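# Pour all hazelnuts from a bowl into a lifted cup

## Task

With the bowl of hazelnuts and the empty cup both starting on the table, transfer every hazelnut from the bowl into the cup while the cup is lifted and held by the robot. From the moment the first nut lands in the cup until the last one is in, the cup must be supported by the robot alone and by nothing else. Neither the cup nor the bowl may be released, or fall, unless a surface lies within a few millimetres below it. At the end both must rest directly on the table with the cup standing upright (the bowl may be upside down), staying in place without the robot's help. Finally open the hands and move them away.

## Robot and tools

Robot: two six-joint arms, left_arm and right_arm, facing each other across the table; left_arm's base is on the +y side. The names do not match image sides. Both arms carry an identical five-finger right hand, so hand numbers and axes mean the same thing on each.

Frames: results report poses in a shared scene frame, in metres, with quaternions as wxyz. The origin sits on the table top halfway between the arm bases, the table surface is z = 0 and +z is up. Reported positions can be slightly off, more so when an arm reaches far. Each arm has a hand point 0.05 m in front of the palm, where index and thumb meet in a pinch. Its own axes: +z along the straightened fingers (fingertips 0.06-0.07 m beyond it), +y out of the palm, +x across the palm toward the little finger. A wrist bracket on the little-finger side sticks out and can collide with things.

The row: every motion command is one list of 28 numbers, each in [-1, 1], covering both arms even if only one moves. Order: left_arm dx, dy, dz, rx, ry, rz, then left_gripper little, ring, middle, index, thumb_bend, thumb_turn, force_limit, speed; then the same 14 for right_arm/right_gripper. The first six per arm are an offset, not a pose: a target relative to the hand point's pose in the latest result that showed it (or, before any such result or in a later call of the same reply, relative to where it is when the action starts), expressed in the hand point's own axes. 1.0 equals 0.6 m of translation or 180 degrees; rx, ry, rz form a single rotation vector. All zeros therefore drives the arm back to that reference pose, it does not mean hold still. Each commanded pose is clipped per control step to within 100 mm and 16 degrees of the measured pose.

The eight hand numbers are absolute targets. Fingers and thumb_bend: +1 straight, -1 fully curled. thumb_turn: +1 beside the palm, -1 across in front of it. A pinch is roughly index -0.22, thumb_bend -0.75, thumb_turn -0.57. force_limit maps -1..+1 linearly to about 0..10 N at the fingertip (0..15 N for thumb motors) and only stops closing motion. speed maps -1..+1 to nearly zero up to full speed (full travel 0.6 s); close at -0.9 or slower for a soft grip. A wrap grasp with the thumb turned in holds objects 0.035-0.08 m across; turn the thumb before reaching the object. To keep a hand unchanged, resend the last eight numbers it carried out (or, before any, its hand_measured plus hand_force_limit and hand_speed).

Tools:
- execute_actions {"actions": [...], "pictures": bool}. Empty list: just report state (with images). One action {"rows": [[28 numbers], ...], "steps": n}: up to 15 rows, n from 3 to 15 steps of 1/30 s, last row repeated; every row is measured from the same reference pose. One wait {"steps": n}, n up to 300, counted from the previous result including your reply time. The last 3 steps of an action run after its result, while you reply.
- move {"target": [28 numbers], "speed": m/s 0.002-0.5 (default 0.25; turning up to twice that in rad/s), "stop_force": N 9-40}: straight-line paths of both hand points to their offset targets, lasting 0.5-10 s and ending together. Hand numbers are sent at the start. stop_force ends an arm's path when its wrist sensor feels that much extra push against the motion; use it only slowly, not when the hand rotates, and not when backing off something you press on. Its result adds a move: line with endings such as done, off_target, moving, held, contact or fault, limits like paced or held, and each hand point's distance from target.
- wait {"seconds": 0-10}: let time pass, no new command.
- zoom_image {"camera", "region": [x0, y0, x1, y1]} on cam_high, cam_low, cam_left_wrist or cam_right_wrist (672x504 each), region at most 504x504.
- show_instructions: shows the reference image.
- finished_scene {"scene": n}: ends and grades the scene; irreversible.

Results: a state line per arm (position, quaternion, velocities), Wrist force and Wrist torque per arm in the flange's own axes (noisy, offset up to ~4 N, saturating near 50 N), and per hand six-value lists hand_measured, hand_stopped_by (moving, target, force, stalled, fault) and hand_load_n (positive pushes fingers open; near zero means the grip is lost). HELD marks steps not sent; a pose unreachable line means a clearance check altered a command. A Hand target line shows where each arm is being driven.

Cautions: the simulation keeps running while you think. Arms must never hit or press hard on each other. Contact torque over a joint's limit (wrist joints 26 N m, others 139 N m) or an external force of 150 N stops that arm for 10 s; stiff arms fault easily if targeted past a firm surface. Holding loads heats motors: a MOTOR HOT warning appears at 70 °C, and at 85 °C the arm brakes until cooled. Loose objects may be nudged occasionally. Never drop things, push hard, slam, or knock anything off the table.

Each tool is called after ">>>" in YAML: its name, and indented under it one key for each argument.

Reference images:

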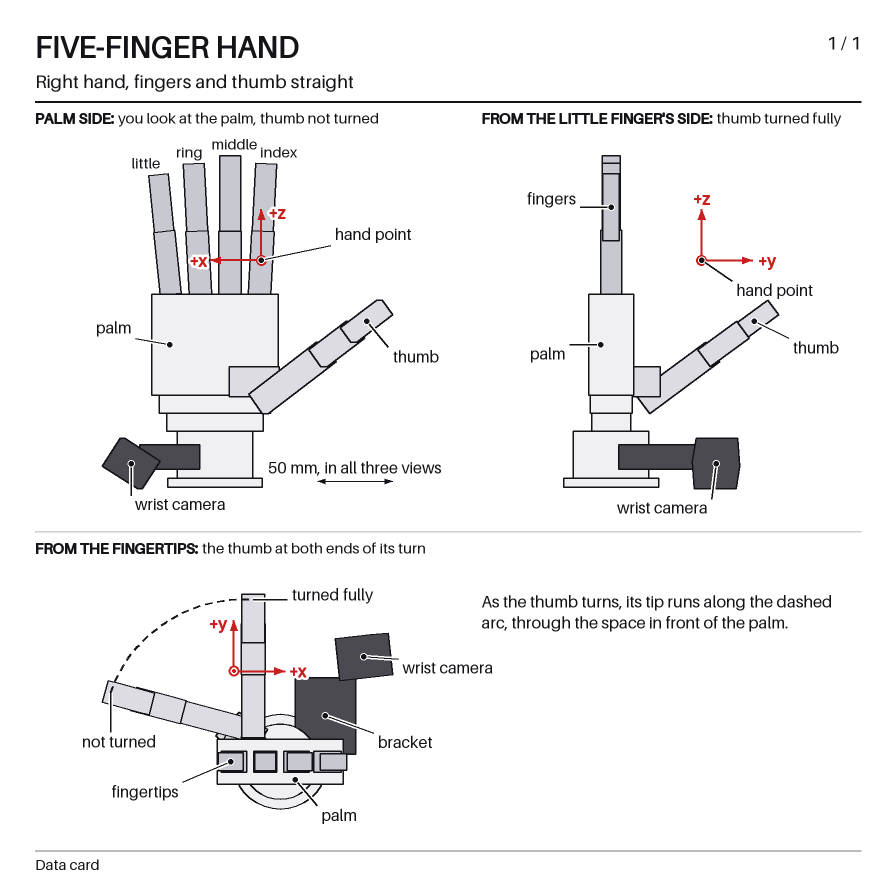

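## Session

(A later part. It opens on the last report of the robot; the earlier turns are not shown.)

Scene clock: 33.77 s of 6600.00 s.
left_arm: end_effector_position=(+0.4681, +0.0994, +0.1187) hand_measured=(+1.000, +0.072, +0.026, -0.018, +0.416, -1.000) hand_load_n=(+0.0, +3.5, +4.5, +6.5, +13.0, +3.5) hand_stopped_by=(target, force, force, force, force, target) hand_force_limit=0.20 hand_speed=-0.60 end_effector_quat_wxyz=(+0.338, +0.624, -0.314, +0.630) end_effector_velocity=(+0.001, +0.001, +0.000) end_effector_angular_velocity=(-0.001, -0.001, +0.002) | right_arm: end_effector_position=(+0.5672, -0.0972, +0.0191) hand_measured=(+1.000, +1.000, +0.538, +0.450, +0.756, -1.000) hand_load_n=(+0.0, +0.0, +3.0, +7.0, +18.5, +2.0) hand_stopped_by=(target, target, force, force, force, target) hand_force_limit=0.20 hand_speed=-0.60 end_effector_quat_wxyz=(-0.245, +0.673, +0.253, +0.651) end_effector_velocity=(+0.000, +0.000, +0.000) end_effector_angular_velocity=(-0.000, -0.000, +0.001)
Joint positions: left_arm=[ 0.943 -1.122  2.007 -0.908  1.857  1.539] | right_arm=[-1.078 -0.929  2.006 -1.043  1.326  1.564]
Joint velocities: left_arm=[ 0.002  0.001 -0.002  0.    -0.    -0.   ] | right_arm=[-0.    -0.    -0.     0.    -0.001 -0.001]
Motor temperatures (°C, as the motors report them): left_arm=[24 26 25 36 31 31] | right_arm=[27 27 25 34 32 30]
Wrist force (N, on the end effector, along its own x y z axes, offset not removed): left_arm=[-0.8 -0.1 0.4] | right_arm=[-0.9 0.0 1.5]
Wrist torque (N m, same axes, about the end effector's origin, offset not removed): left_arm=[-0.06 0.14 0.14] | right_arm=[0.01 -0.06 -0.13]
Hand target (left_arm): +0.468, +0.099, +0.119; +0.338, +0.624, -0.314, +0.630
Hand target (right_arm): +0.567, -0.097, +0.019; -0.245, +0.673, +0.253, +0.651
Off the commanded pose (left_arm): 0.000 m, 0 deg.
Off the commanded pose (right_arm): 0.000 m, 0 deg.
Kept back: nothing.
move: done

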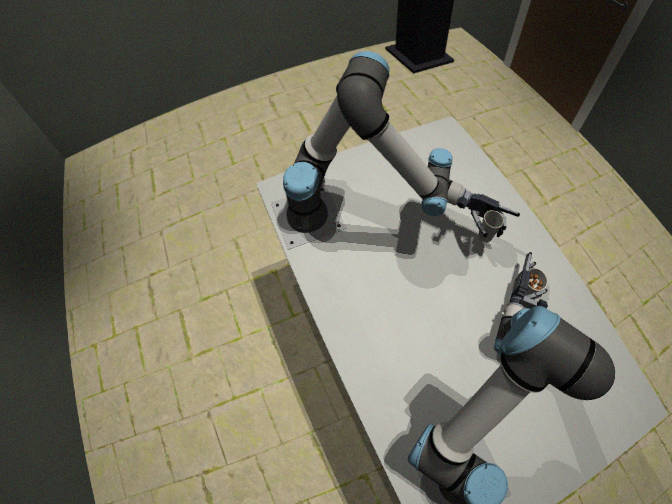

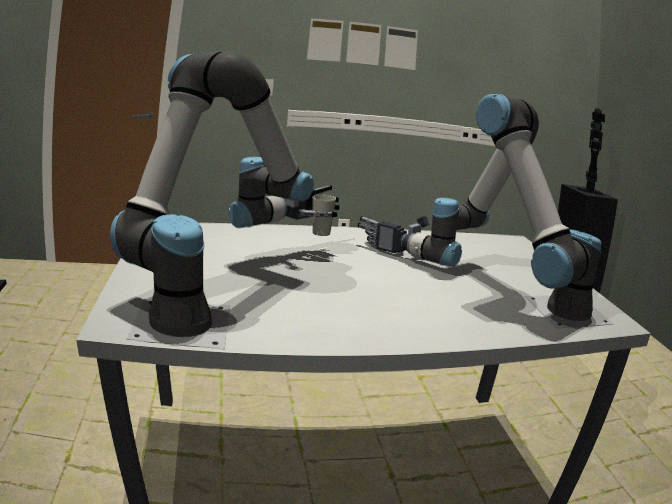

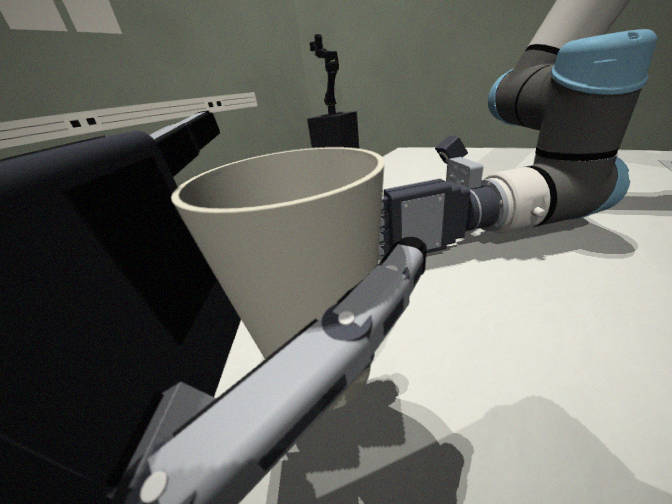

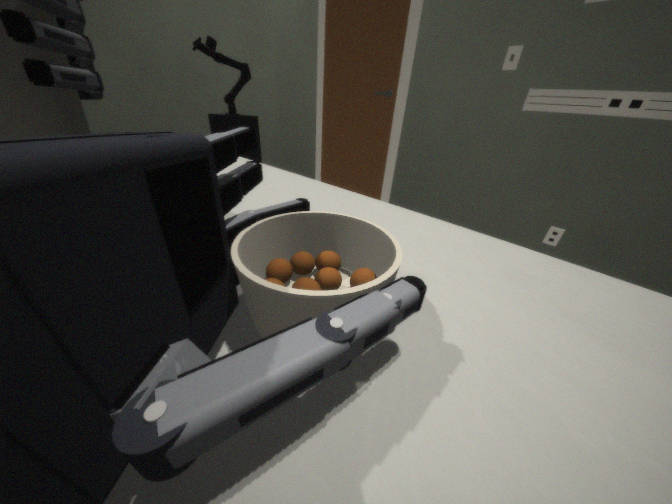

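>>> move:
  target: [-0.05,0,0.05,-0.2,0,0,1,-0.6,-0.6,-0.6,-0.5,-1,0.2,-0.6,0.36,-0.1,-0.1,0,0.015,0,1,1,-0.2,-0.6,-0.5,-1,0.2,-0.6]
  speed: 0.1

Scene clock: 37.60 s of 6600.00 s.
left_arm: end_effector_position=(+0.4757, +0.0883, +0.1057) hand_measured=(+1.000, +0.072, +0.026, -0.018, +0.416, -1.000) hand_load_n=(+0.0, +3.5, +4.5, +6.5, +13.0, +3.5) hand_stopped_by=(target, force, force, force, force, target) hand_force_limit=0.20 hand_speed=-0.60 end_effector_quat_wxyz=(+0.420, +0.572, -0.398, +0.581) end_effector_velocity=(+0.000, +0.000, +0.000) end_effector_angular_velocity=(-0.000, +0.000, +0.001) | right_arm: end_effector_position=(+0.4883, -0.0873, +0.2371) hand_measured=(+1.000, +1.000, +0.538, +0.450, +0.756, -1.000) hand_load_n=(+0.0, +0.0, +2.5, +7.0, +18.0, +3.0) hand_stopped_by=(target, target, force, force, force, target) hand_force_limit=0.20 hand_speed=-0.60 end_effector_quat_wxyz=(-0.251, +0.657, +0.247, +0.666) end_effector_velocity=(-0.001, +0.000, +0.001) end_effector_angular_velocity=(-0.000, +0.001, +0.001)
Joint positions: left_arm=[ 1.047 -0.978  1.801 -0.859  2.236  1.53 ] | right_arm=[-0.961 -1.426  2.018 -0.607  1.443  1.574]
Joint velocities: left_arm=[ 0.001 -0.001 -0.     0.001 -0.    -0.   ] | right_arm=[ 0.002 -0.003 -0.002  0.006  0.001  0.   ]
Motor temperatures (°C, as the motors report them): left_arm=[24 26 25 36 31 31] | right_arm=[27 27 25 34 32 30]
Wrist force (N, on the end effector, along its own x y z axes, offset not removed): left_arm=[-0.4 0.3 -0.6] | right_arm=[-3.7 1.8 -0.4]
Wrist torque (N m, same axes, about the end effector's origin, offset not removed): left_arm=[0.04 0.18 0.13] | right_arm=[0.37 0.18 -0.15]
Hand target (left_arm): +0.476, +0.088, +0.106; +0.420, +0.572, -0.398, +0.581
Hand target (right_arm): +0.488, -0.087, +0.237; -0.251, +0.657, +0.247, +0.666
Off the commanded pose (left_arm): 0.024 m, 20 deg; orientation clipped at the last step of the last action.
Off the commanded pose (right_arm): 0.000 m, 0 deg.
Kept back: nothing.
move: held (left_arm); limits=paced,held; held on 61 of 108 steps (left_arm), including the last (left_arm)
pose unreachable (left arm): on one or more control steps of this call this arm could not follow its commanded pose, so it was not sent that pose on those steps. On the call's last step it was still not sent that pose. It may still have moved: this result reports where it is.
cause: the commanded pose would bring two parts of the arm too close to each other (joints 4 (wrist 1) to 6 (wrist 3) lie between them).

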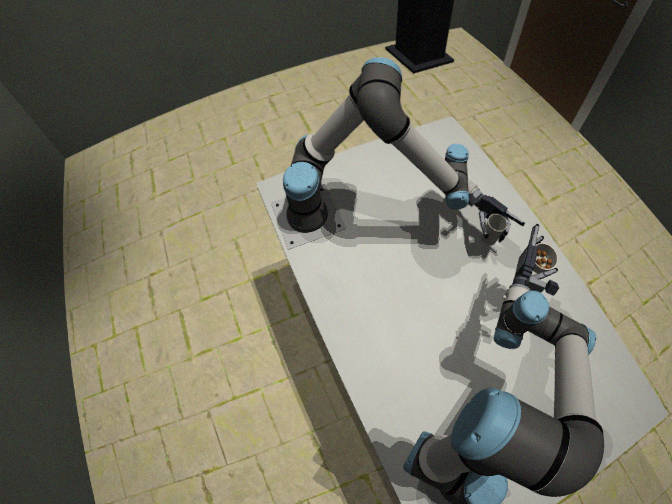

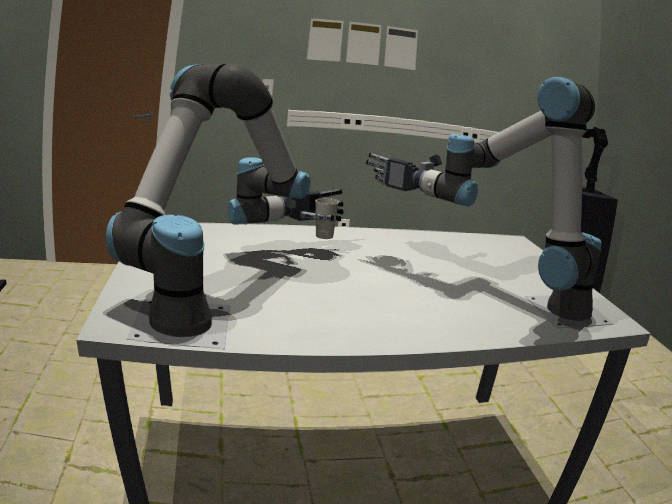

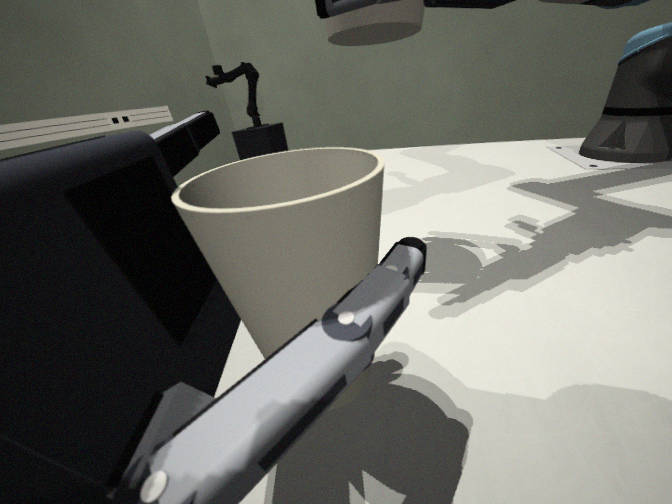

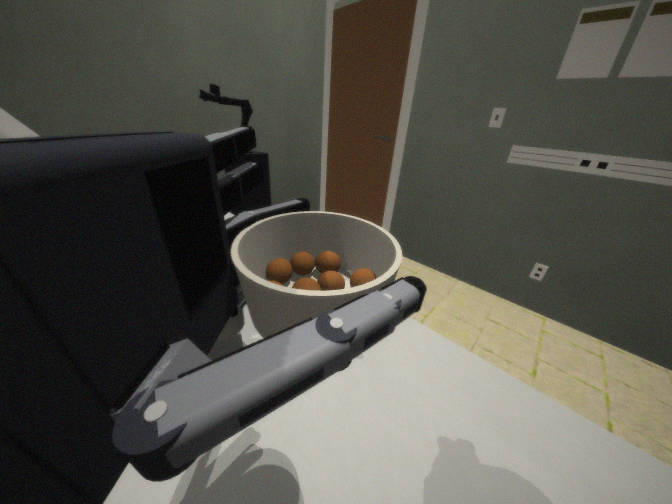

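>>> move:
  target: [0,0,0,0,0,0,1,-0.6,-0.6,-0.6,-0.5,-1,0.2,-0.6,0.06,-0.35,0.22,0,0,0.22,1,1,-0.2,-0.6,-0.5,-1,0.2,-0.6]
  speed: 0.07

Scene clock: 43.17 s of 6600.00 s.
left_arm: end_effector_position=(+0.4757, +0.0883, +0.1057) hand_measured=(+1.000, +0.072, +0.026, -0.018, +0.416, -1.000) hand_load_n=(+0.0, +3.5, +4.5, +6.5, +13.0, +3.5) hand_stopped_by=(target, force, force, force, force, target) hand_force_limit=0.20 hand_speed=-0.60 end_effector_quat_wxyz=(+0.420, +0.572, -0.398, +0.581) end_effector_velocity=(-0.000, -0.001, +0.001) end_effector_angular_velocity=(-0.001, -0.001, -0.001) | right_arm: end_effector_position=(+0.4485, +0.1570, +0.2752) hand_measured=(+1.000, +1.000, +0.538, +0.450, +0.756, -1.000) hand_load_n=(+0.0, +0.0, +2.5, +7.0, +18.5, +3.0) hand_stopped_by=(target, target, force, force, force, target) hand_force_limit=0.20 hand_speed=-0.60 end_effector_quat_wxyz=(-0.462, +0.702, +0.010, +0.542) end_effector_velocity=(+0.001, +0.001, +0.000) end_effector_angular_velocity=(+0.004, +0.005, -0.003)
Joint positions: left_arm=[ 1.047 -0.978  1.801 -0.859  2.236  1.53 ] | right_arm=[-0.607 -1.086  1.358 -0.286  1.797  2.259]
Joint velocities: left_arm=[-0.001 -0.001 -0.    -0.    -0.001  0.   ] | right_arm=[ 0.001  0.004 -0.008  0.006  0.004  0.006]
Motor temperatures (°C, as the motors report them): left_arm=[24 26 25 36 31 31] | right_arm=[27 27 25 34 32 30]
Wrist force (N, on the end effector, along its own x y z axes, offset not removed): left_arm=[-1.5 -0.6 1.9] | right_arm=[-2.6 -0.9 0.4]
Wrist torque (N m, same axes, about the end effector's origin, offset not removed): left_arm=[-0.29 0.19 -0.06] | right_arm=[-0.28 0.11 -0.20]
Hand target (left_arm): +0.476, +0.088, +0.106; +0.420, +0.572, -0.398, +0.581
Hand target (right_arm): +0.448, +0.157, +0.275; -0.462, +0.702, +0.010, +0.542
Off the commanded pose (left_arm): 0.000 m, 0 deg.
Off the commanded pose (right_arm): 0.000 m, 0 deg.
Kept back: nothing.
move: done

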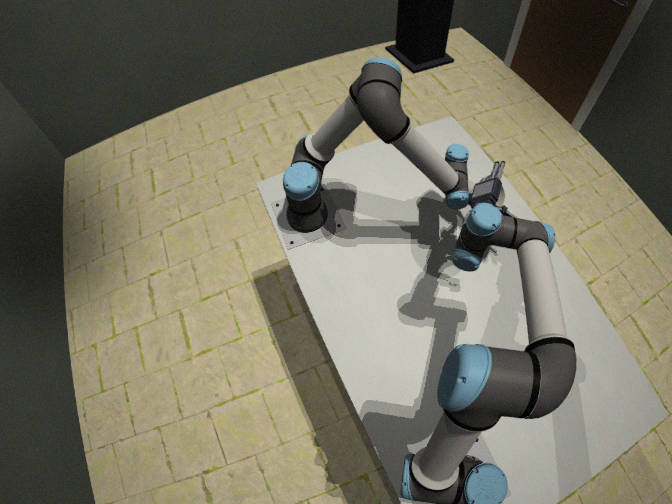

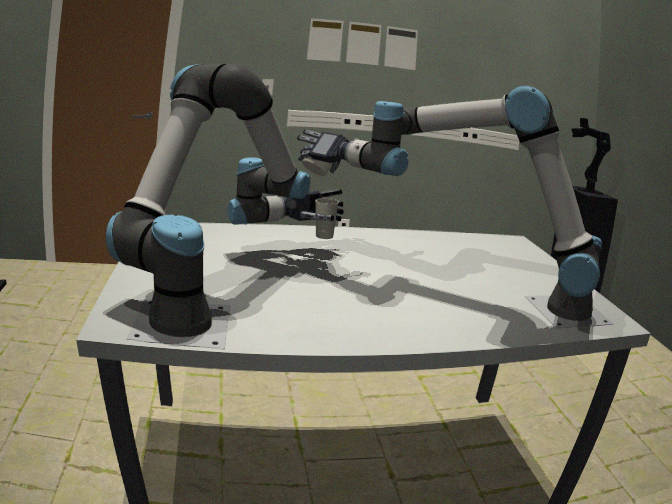

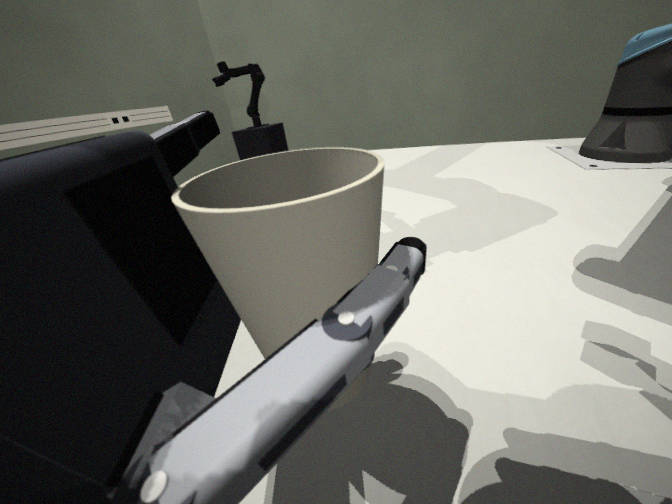

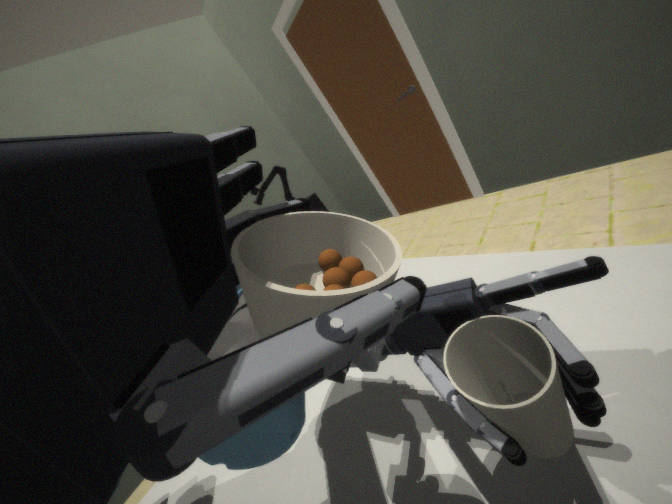

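>>> move:
  target: [0,0,0,0,0,0,1,-0.6,-0.6,-0.6,-0.5,-1,0.2,-0.6,-0.04,0.06,0,0,0,0.12,1,1,-0.2,-0.6,-0.5,-1,0.2,-0.6]
  speed: 0.04

Scene clock: 48.37 s of 6600.00 s.
left_arm: end_effector_position=(+0.4757, +0.0883, +0.1057) hand_measured=(+1.000, +0.072, +0.026, -0.018, +0.416, -1.000) hand_load_n=(+0.0, +3.5, +4.5, +6.5, +13.0, +3.5) hand_stopped_by=(target, force, force, force, force, target) hand_force_limit=0.20 hand_speed=-0.60 end_effector_quat_wxyz=(+0.420, +0.572, -0.398, +0.581) end_effector_velocity=(-0.001, -0.001, -0.000) end_effector_angular_velocity=(+0.000, +0.001, -0.002) | right_arm: end_effector_position=(+0.4571, +0.1482, +0.2340) hand_measured=(+1.000, +1.000, +0.538, +0.450, +0.756, -1.000) hand_load_n=(+0.0, +0.0, +2.5, +7.0, +18.5, +2.5) hand_stopped_by=(target, target, force, force, force, target) hand_force_limit=0.20 hand_speed=-0.60 end_effector_quat_wxyz=(-0.555, +0.691, -0.121, +0.446) end_effector_velocity=(+0.001, -0.001, -0.002) end_effector_angular_velocity=(+0.009, +0.009, -0.001)
Joint positions: left_arm=[ 1.047 -0.978  1.801 -0.859  2.236  1.53 ] | right_arm=[-0.671 -1.094  1.465 -0.386  1.733  2.636]
Joint velocities: left_arm=[-0.002  0.     0.     0.    -0.    -0.001] | right_arm=[-0.003  0.001  0.004 -0.004 -0.003  0.013]
Motor temperatures (°C, as the motors report them): left_arm=[24 26 25 36 31 31] | right_arm=[27 27 25 34 32 30]
Wrist force (N, on the end effector, along its own x y z axes, offset not removed): left_arm=[0.6 -2.1 1.2] | right_arm=[-0.4 0.9 -0.3]
Wrist torque (N m, same axes, about the end effector's origin, offset not removed): left_arm=[-0.45 -0.20 0.07] | right_arm=[0.06 -0.07 0.02]
Hand target (left_arm): +0.476, +0.088, +0.106; +0.420, +0.572, -0.398, +0.581
Hand target (right_arm): +0.457, +0.148, +0.234; -0.555, +0.691, -0.122, +0.446
Off the commanded pose (left_arm): 0.000 m, 0 deg.
Off the commanded pose (right_arm): 0.000 m, 0 deg.
Kept back: nothing.
move: done

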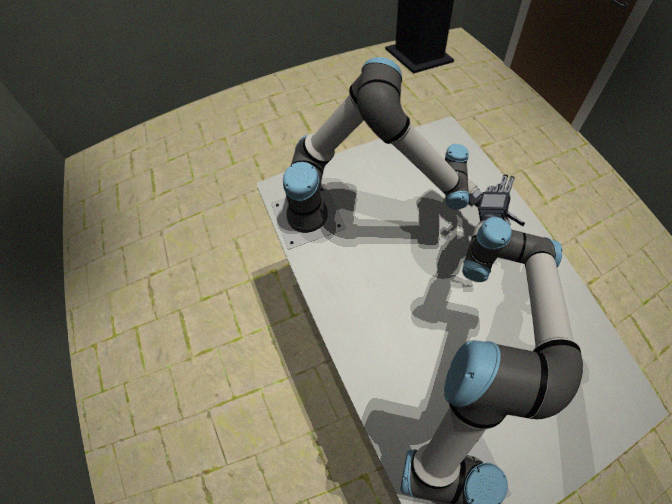

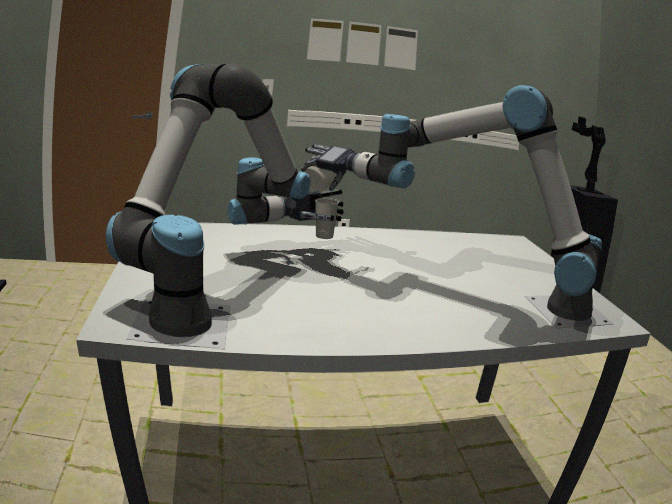

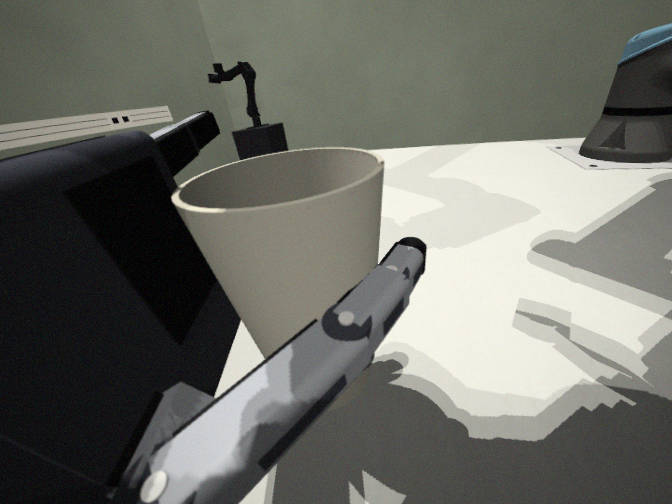

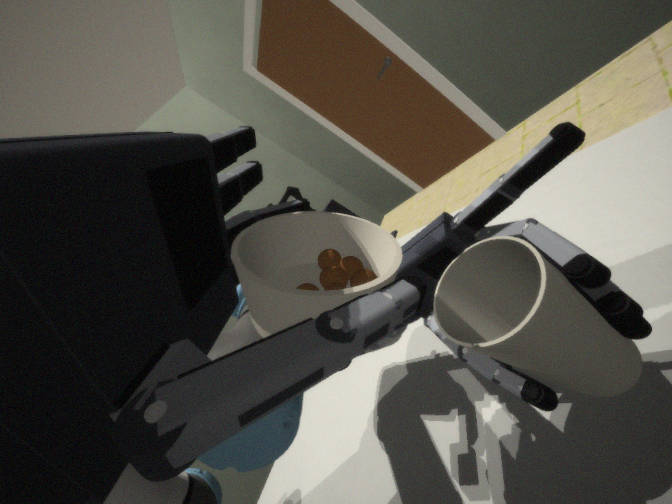

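>>> move:
  target: [0,0,0,0,0,0,1,-0.6,-0.6,-0.6,-0.5,-1,0.2,-0.6,0,0.025,-0.015,0,0,0.1,1,1,-0.2,-0.6,-0.5,-1,0.2,-0.6]
  speed: 0.04

Scene clock: 52.77 s of 6600.00 s.
left_arm: end_effector_position=(+0.4757, +0.0883, +0.1057) hand_measured=(+1.000, +0.072, +0.026, -0.018, +0.416, -1.000) hand_load_n=(+0.0, +3.5, +4.5, +6.5, +13.0, +3.5) hand_stopped_by=(target, force, force, force, force, target) hand_force_limit=0.20 hand_speed=-0.60 end_effector_quat_wxyz=(+0.420, +0.572, -0.398, +0.581) end_effector_velocity=(-0.001, -0.000, -0.001) end_effector_angular_velocity=(+0.000, +0.002, -0.001) | right_arm: end_effector_position=(+0.4553, +0.1370, +0.2207) hand_measured=(+1.000, +1.000, +0.538, +0.450, +0.756, -1.000) hand_load_n=(+0.0, +0.0, +2.5, +6.5, +18.5, +2.0) hand_stopped_by=(target, target, force, force, force, target) hand_force_limit=0.20 hand_speed=-0.60 end_effector_quat_wxyz=(+0.618, -0.664, +0.228, -0.354) end_effector_velocity=(-0.001, +0.000, -0.000) end_effector_angular_velocity=(+0.010, +0.007, +0.002)
Joint positions: left_arm=[ 1.047 -0.978  1.801 -0.859  2.236  1.53 ] | right_arm=[-0.719 -1.12   1.55  -0.444  1.684  2.949]
Joint velocities: left_arm=[-0.001  0.     0.001  0.     0.    -0.001] | right_arm=[-0.    -0.001  0.003 -0.004 -0.002  0.012]
Motor temperatures (°C, as the motors report them): left_arm=[24 26 25 36 31 31] | right_arm=[27 27 25 34 32 30]
Wrist force (N, on the end effector, along its own x y z axes, offset not removed): left_arm=[-0.6 -2.0 -0.1] | right_arm=[0.2 1.8 0.2]
Wrist torque (N m, same axes, about the end effector's origin, offset not removed): left_arm=[-0.41 0.10 0.06] | right_arm=[0.18 -0.16 -0.02]
Hand target (left_arm): +0.476, +0.088, +0.106; +0.420, +0.572, -0.398, +0.581
Hand target (right_arm): +0.455, +0.137, +0.221; +0.618, -0.664, +0.228, -0.354
Off the commanded pose (left_arm): 0.000 m, 0 deg.
Off the commanded pose (right_arm): 0.000 m, 0 deg.
Kept back: nothing.
move: done

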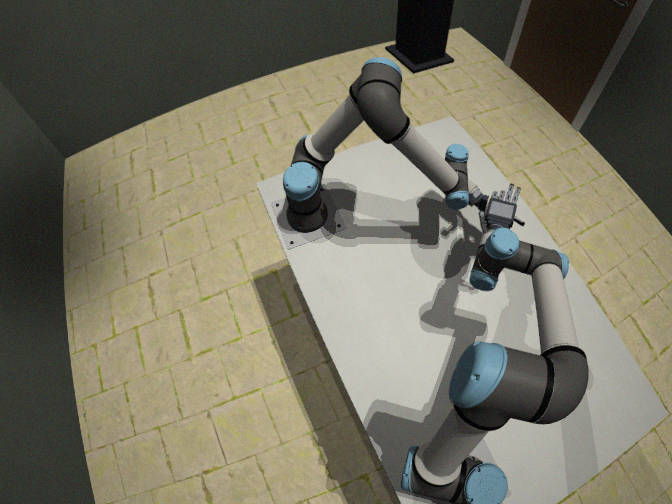

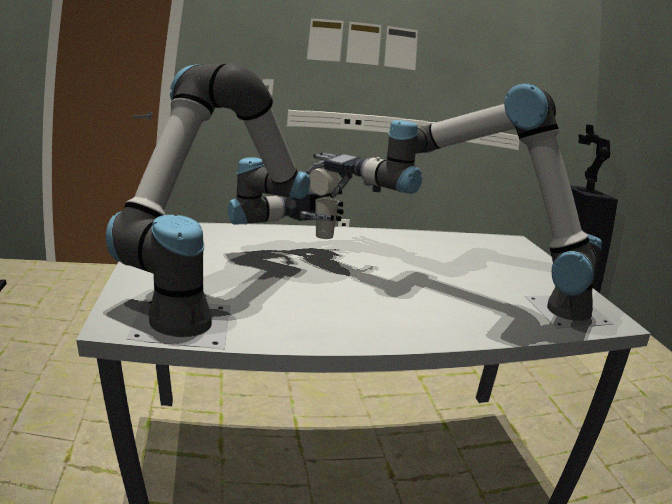

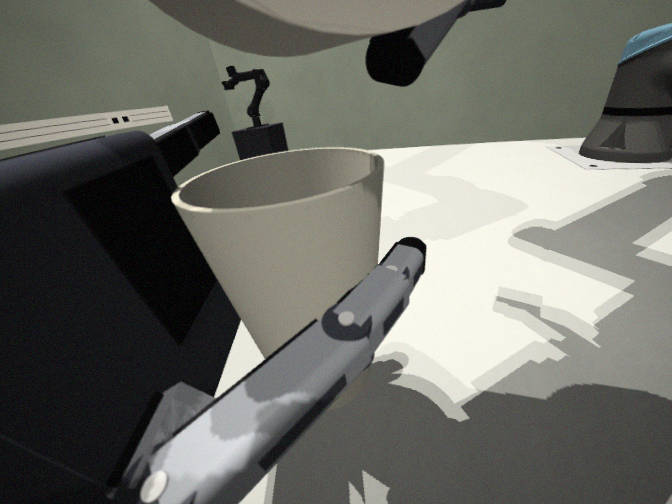

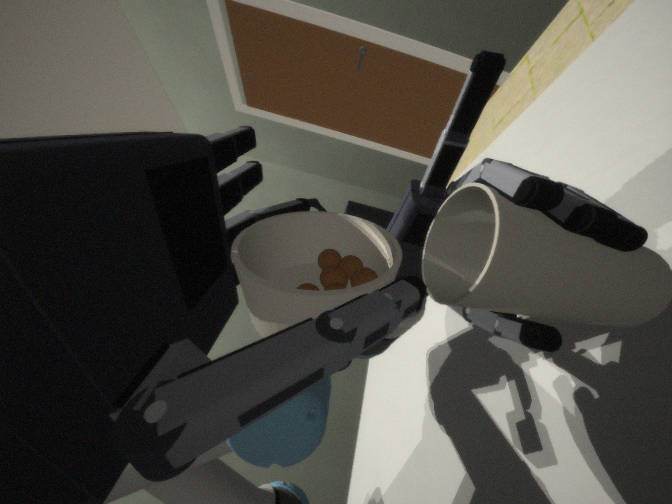

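Aligned. Pour slowly.

>>> move:
  target: [0,0,0,0,0,0,1,-0.6,-0.6,-0.6,-0.5,-1,0.2,-0.6,0.015,0.02,0,0,0,0.17,1,1,-0.2,-0.6,-0.5,-1,0.2,-0.6]
  speed: 0.03

Scene clock: 62.10 s of 6600.00 s.
left_arm: end_effector_position=(+0.4757, +0.0883, +0.1057) hand_measured=(+1.000, +0.072, +0.026, -0.018, +0.416, -1.000) hand_load_n=(+0.0, +3.5, +4.5, +6.5, +12.5, +3.5) hand_stopped_by=(target, force, force, force, force, target) hand_force_limit=0.20 hand_speed=-0.60 end_effector_quat_wxyz=(+0.420, +0.572, -0.398, +0.581) end_effector_velocity=(+0.001, +0.000, +0.000) end_effector_angular_velocity=(-0.000, -0.001, +0.001) | right_arm: end_effector_position=(+0.4627, +0.1287, +0.2106) hand_measured=(+1.000, +1.000, +0.538, +0.450, +0.756, -1.000) hand_load_n=(+0.0, +0.0, +2.5, +6.5, +18.5, +1.5) hand_stopped_by=(target, target, force, force, force, target) hand_force_limit=0.20 hand_speed=-0.60 end_effector_quat_wxyz=(+0.689, -0.581, +0.394, -0.179) end_effector_velocity=(+0.000, -0.001, -0.001) end_effector_angular_velocity=(+0.008, +0.009, +0.000)
Joint positions: left_arm=[ 1.047 -0.978  1.801 -0.859  2.236  1.53 ] | right_arm=[-0.796 -1.117  1.626 -0.524  1.607  3.483]
Joint velocities: left_arm=[ 0.001  0.    -0.001 -0.    -0.     0.   ] | right_arm=[-0.002  0.001  0.002 -0.002 -0.002  0.012]
Motor temperatures (°C, as the motors report them): left_arm=[24 26 25 36 31 31] | right_arm=[27 27 25 34 32 30]
Wrist force (N, on the end effector, along its own x y z axes, offset not removed): left_arm=[-0.7 -1.9 0.7] | right_arm=[0.5 1.7 2.3]
Wrist torque (N m, same axes, about the end effector's origin, offset not removed): left_arm=[-0.36 0.03 0.04] | right_arm=[0.08 -0.08 -0.11]
Hand target (left_arm): +0.476, +0.088, +0.106; +0.420, +0.572, -0.398, +0.581
Hand target (right_arm): +0.463, +0.129, +0.211; +0.689, -0.580, +0.395, -0.179
Off the commanded pose (left_arm): 0.000 m, 0 deg.
Off the commanded pose (right_arm): 0.000 m, 0 deg.
Kept back: nothing.
move: done

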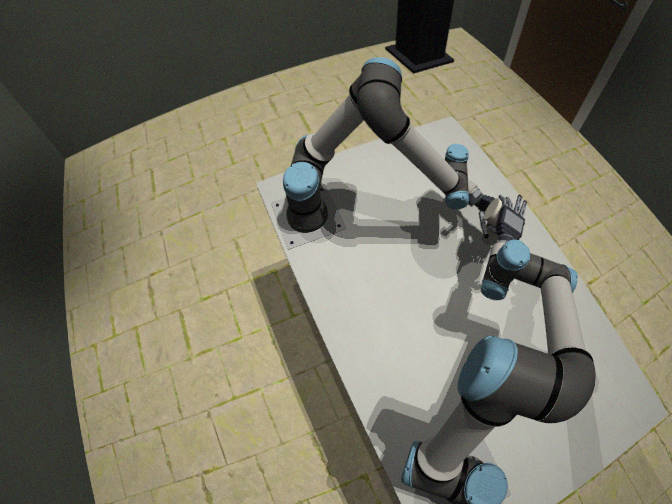

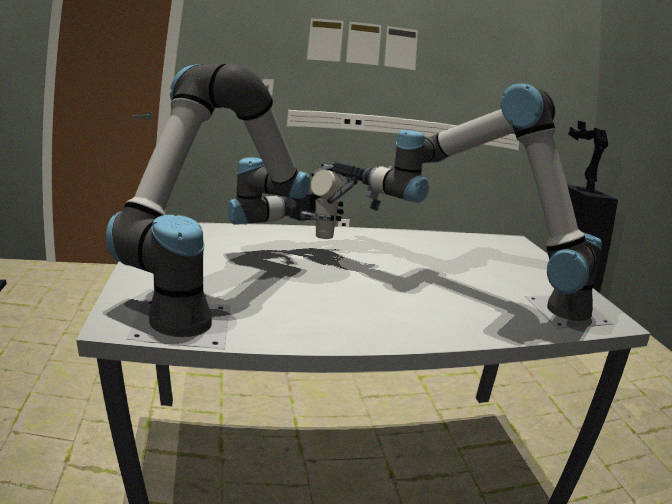

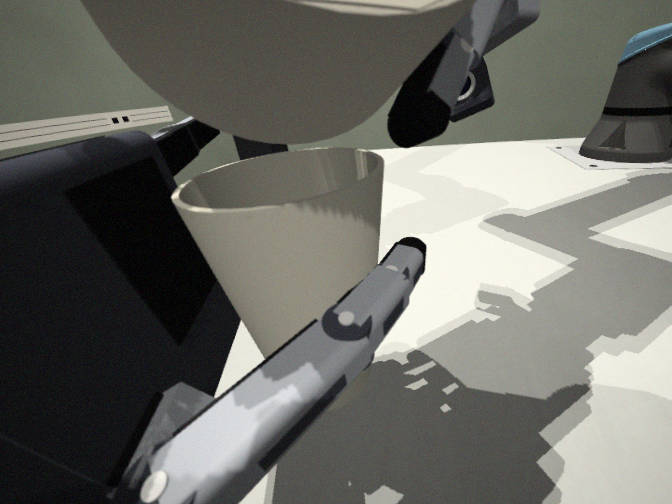

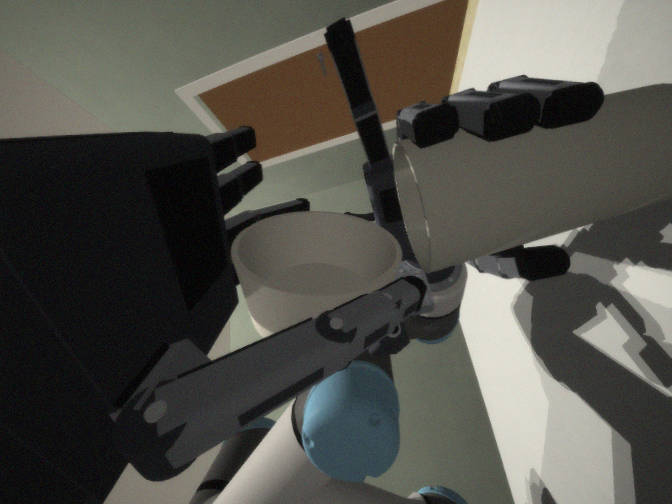

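>>> move:
  target: [0,0,0,0,0,0,1,-0.6,-0.6,-0.6,-0.5,-1,0.2,-0.6,0,-0.1,-0.2,0,0,0,1,1,-0.2,-0.6,-0.5,-1,0.2,-0.6]
  speed: 0.15

>>> move:
  target: [-0.07,0,0,0,0,0,1,-0.6,-0.6,-0.6,-0.5,-1,0.2,-0.6,0.35,0.1,0.05,0,-0.005,-0.61,1,1,-0.2,-0.6,-0.5,-1,0.2,-0.6]
  speed: 0.3

Scene clock: 63.80 s of 6600.00 s.
left_arm: end_effector_position=(+0.4757, +0.0883, +0.1057) hand_measured=(+1.000, +0.072, +0.026, -0.018, +0.416, -1.000) hand_load_n=(+0.0, +3.5, +4.5, +6.5, +12.5, +3.5) hand_stopped_by=(target, force, force, force, force, target) hand_force_limit=0.20 hand_speed=-0.60 end_effector_quat_wxyz=(+0.420, +0.572, -0.398, +0.581) end_effector_velocity=(-0.001, -0.000, -0.000) end_effector_angular_velocity=(+0.000, -0.000, -0.000) | right_arm: end_effector_position=(+0.3854, +0.0341, +0.2655) hand_measured=(+1.000, +1.000, +0.538, +0.450, +0.756, -1.000) hand_load_n=(+0.0, +0.0, +3.0, +6.5, +18.5, +1.5) hand_stopped_by=(target, target, force, force, force, target) hand_force_limit=0.20 hand_speed=-0.60 end_effector_quat_wxyz=(+0.689, -0.581, +0.394, -0.179) end_effector_velocity=(-0.001, -0.002, +0.000) end_effector_angular_velocity=(-0.001, +0.000, -0.000)
Joint positions: left_arm=[ 1.047 -0.978  1.801 -0.859  2.236  1.53 ] | right_arm=[-0.835 -1.447  1.914 -0.481  1.569  3.484]
Joint velocities: left_arm=[-0.001 -0.     0.001 -0.    -0.     0.001] | right_arm=[-0.    -0.005  0.005  0.002 -0.    -0.   ]
Motor temperatures (°C, as the motors report them): left_arm=[24 26 25 36 31 31] | right_arm=[27 27 25 34 32 30]
Wrist force (N, on the end effector, along its own x y z axes, offset not removed): left_arm=[-0.3 -2.6 -1.3] | right_arm=[1.4 2.1 -3.5]
Wrist torque (N m, same axes, about the end effector's origin, offset not removed): left_arm=[-0.27 0.03 0.05] | right_arm=[0.41 -0.10 0.11]
Hand target (left_arm): +0.476, +0.088, +0.106; +0.420, +0.572, -0.398, +0.581
Hand target (right_arm): +0.385, +0.034, +0.266; +0.689, -0.581, +0.394, -0.179
Off the commanded pose (left_arm): 0.000 m, 0 deg.
Off the commanded pose (right_arm): 0.000 m, 0 deg.
Kept back: nothing.
move: done

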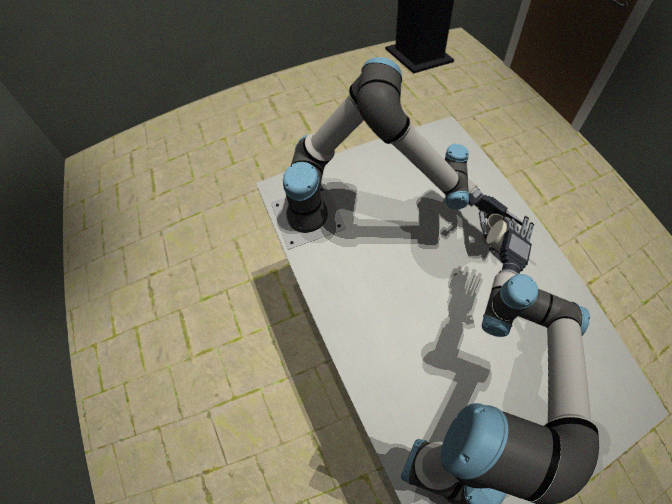

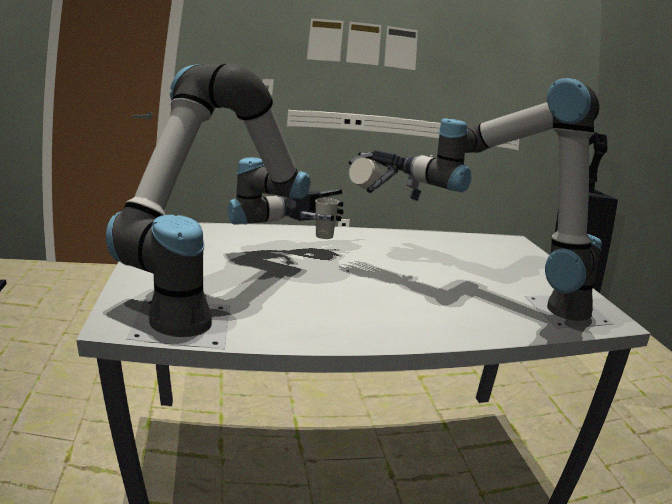

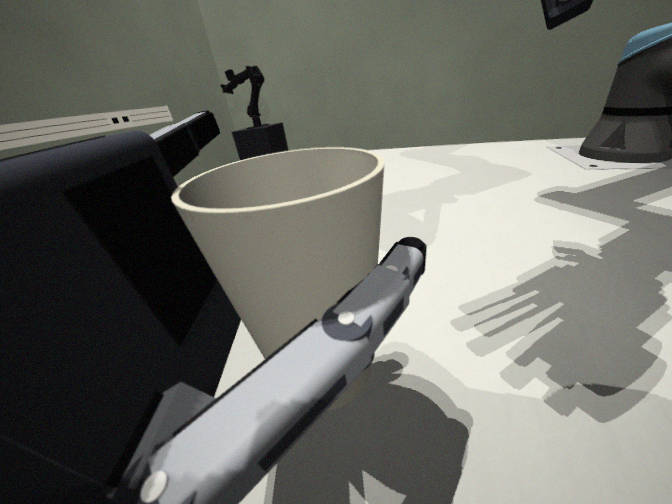

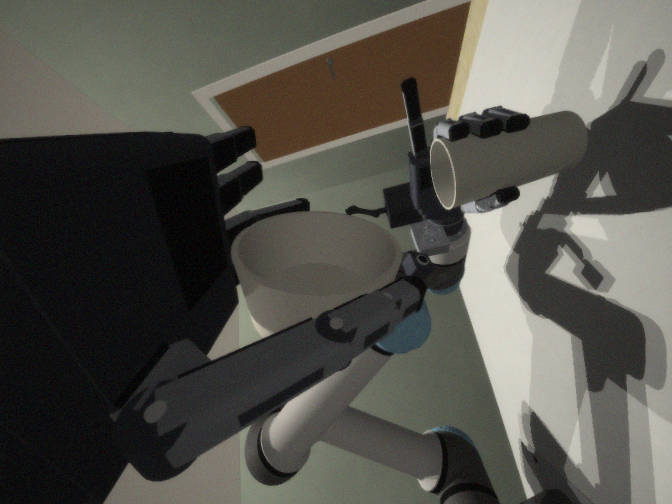

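Scene clock: 67.57 s of 6600.00 s.
left_arm: end_effector_position=(+0.4753, +0.0869, +0.0638) hand_measured=(+1.000, +0.072, +0.026, -0.018, +0.416, -1.000) hand_load_n=(+0.0, +3.5, +4.5, +6.5, +12.5, +3.5) hand_stopped_by=(target, force, force, force, force, target) hand_force_limit=0.20 hand_speed=-0.60 end_effector_quat_wxyz=(+0.420, +0.572, -0.398, +0.581) end_effector_velocity=(-0.001, -0.001, -0.001) end_effector_angular_velocity=(+0.001, -0.000, -0.001) | right_arm: end_effector_position=(+0.5264, -0.0785, +0.1388) hand_measured=(+1.000, +1.000, +0.538, +0.450, +0.756, -1.000) hand_load_n=(+0.0, +0.0, +2.5, +7.0, +18.0, +3.0) hand_stopped_by=(target, target, force, force, force, target) hand_force_limit=0.20 hand_speed=-0.60 end_effector_quat_wxyz=(-0.253, +0.658, +0.253, +0.663) end_effector_velocity=(+0.000, +0.000, -0.001) end_effector_angular_velocity=(-0.007, -0.007, +0.001)
Joint positions: left_arm=[ 1.044 -0.901  1.812 -0.948  2.234  1.53 ] | right_arm=[-1.    -1.196  2.03  -0.841  1.393  1.569]
Joint velocities: left_arm=[-0.002  0.001  0.001  0.    -0.     0.002] | right_arm=[-0.     0.004  0.001 -0.006 -0.002 -0.01 ]
Motor temperatures (°C, as the motors report them): left_arm=[24 26 25 36 31 31] | right_arm=[27 27 25 34 32 30]
Wrist force (N, on the end effector, along its own x y z axes, offset not removed): left_arm=[-0.5 -2.7 1.2] | right_arm=[-2.1 -0.3 -1.4]
Wrist torque (N m, same axes, about the end effector's origin, offset not removed): left_arm=[-0.57 0.01 0.06] | right_arm=[0.09 0.20 -0.06]
Hand target (left_arm): +0.475, +0.087, +0.064; +0.420, +0.572, -0.398, +0.581
Hand target (right_arm): +0.526, -0.079, +0.139; -0.252, +0.658, +0.253, +0.663
Off the commanded pose (left_arm): 0.000 m, 0 deg.
Off the commanded pose (right_arm): 0.000 m, 0 deg.
Kept back: nothing.
move: done

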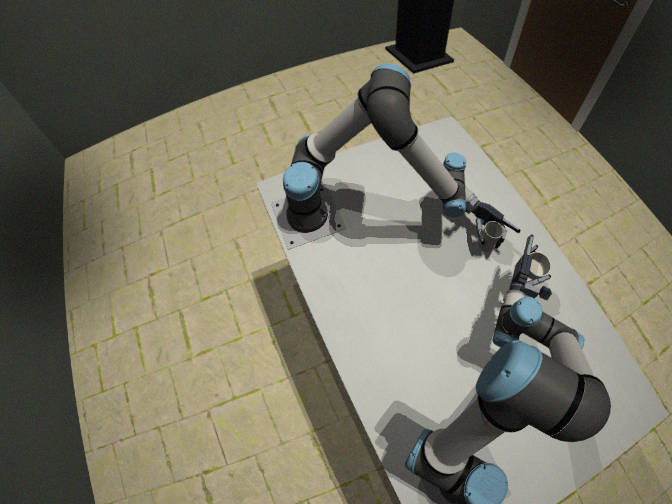

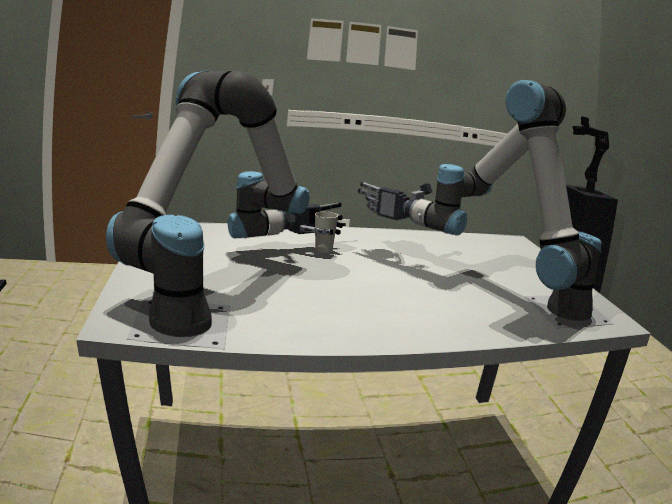

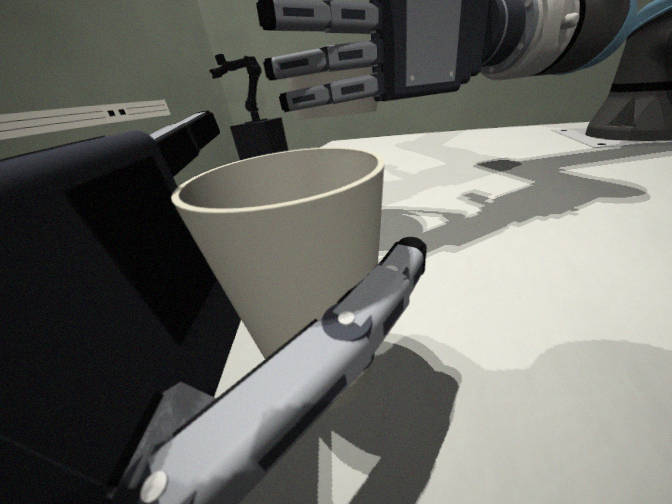

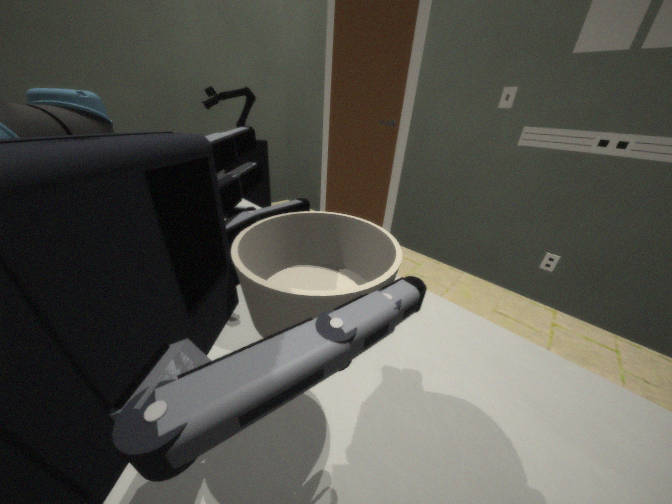

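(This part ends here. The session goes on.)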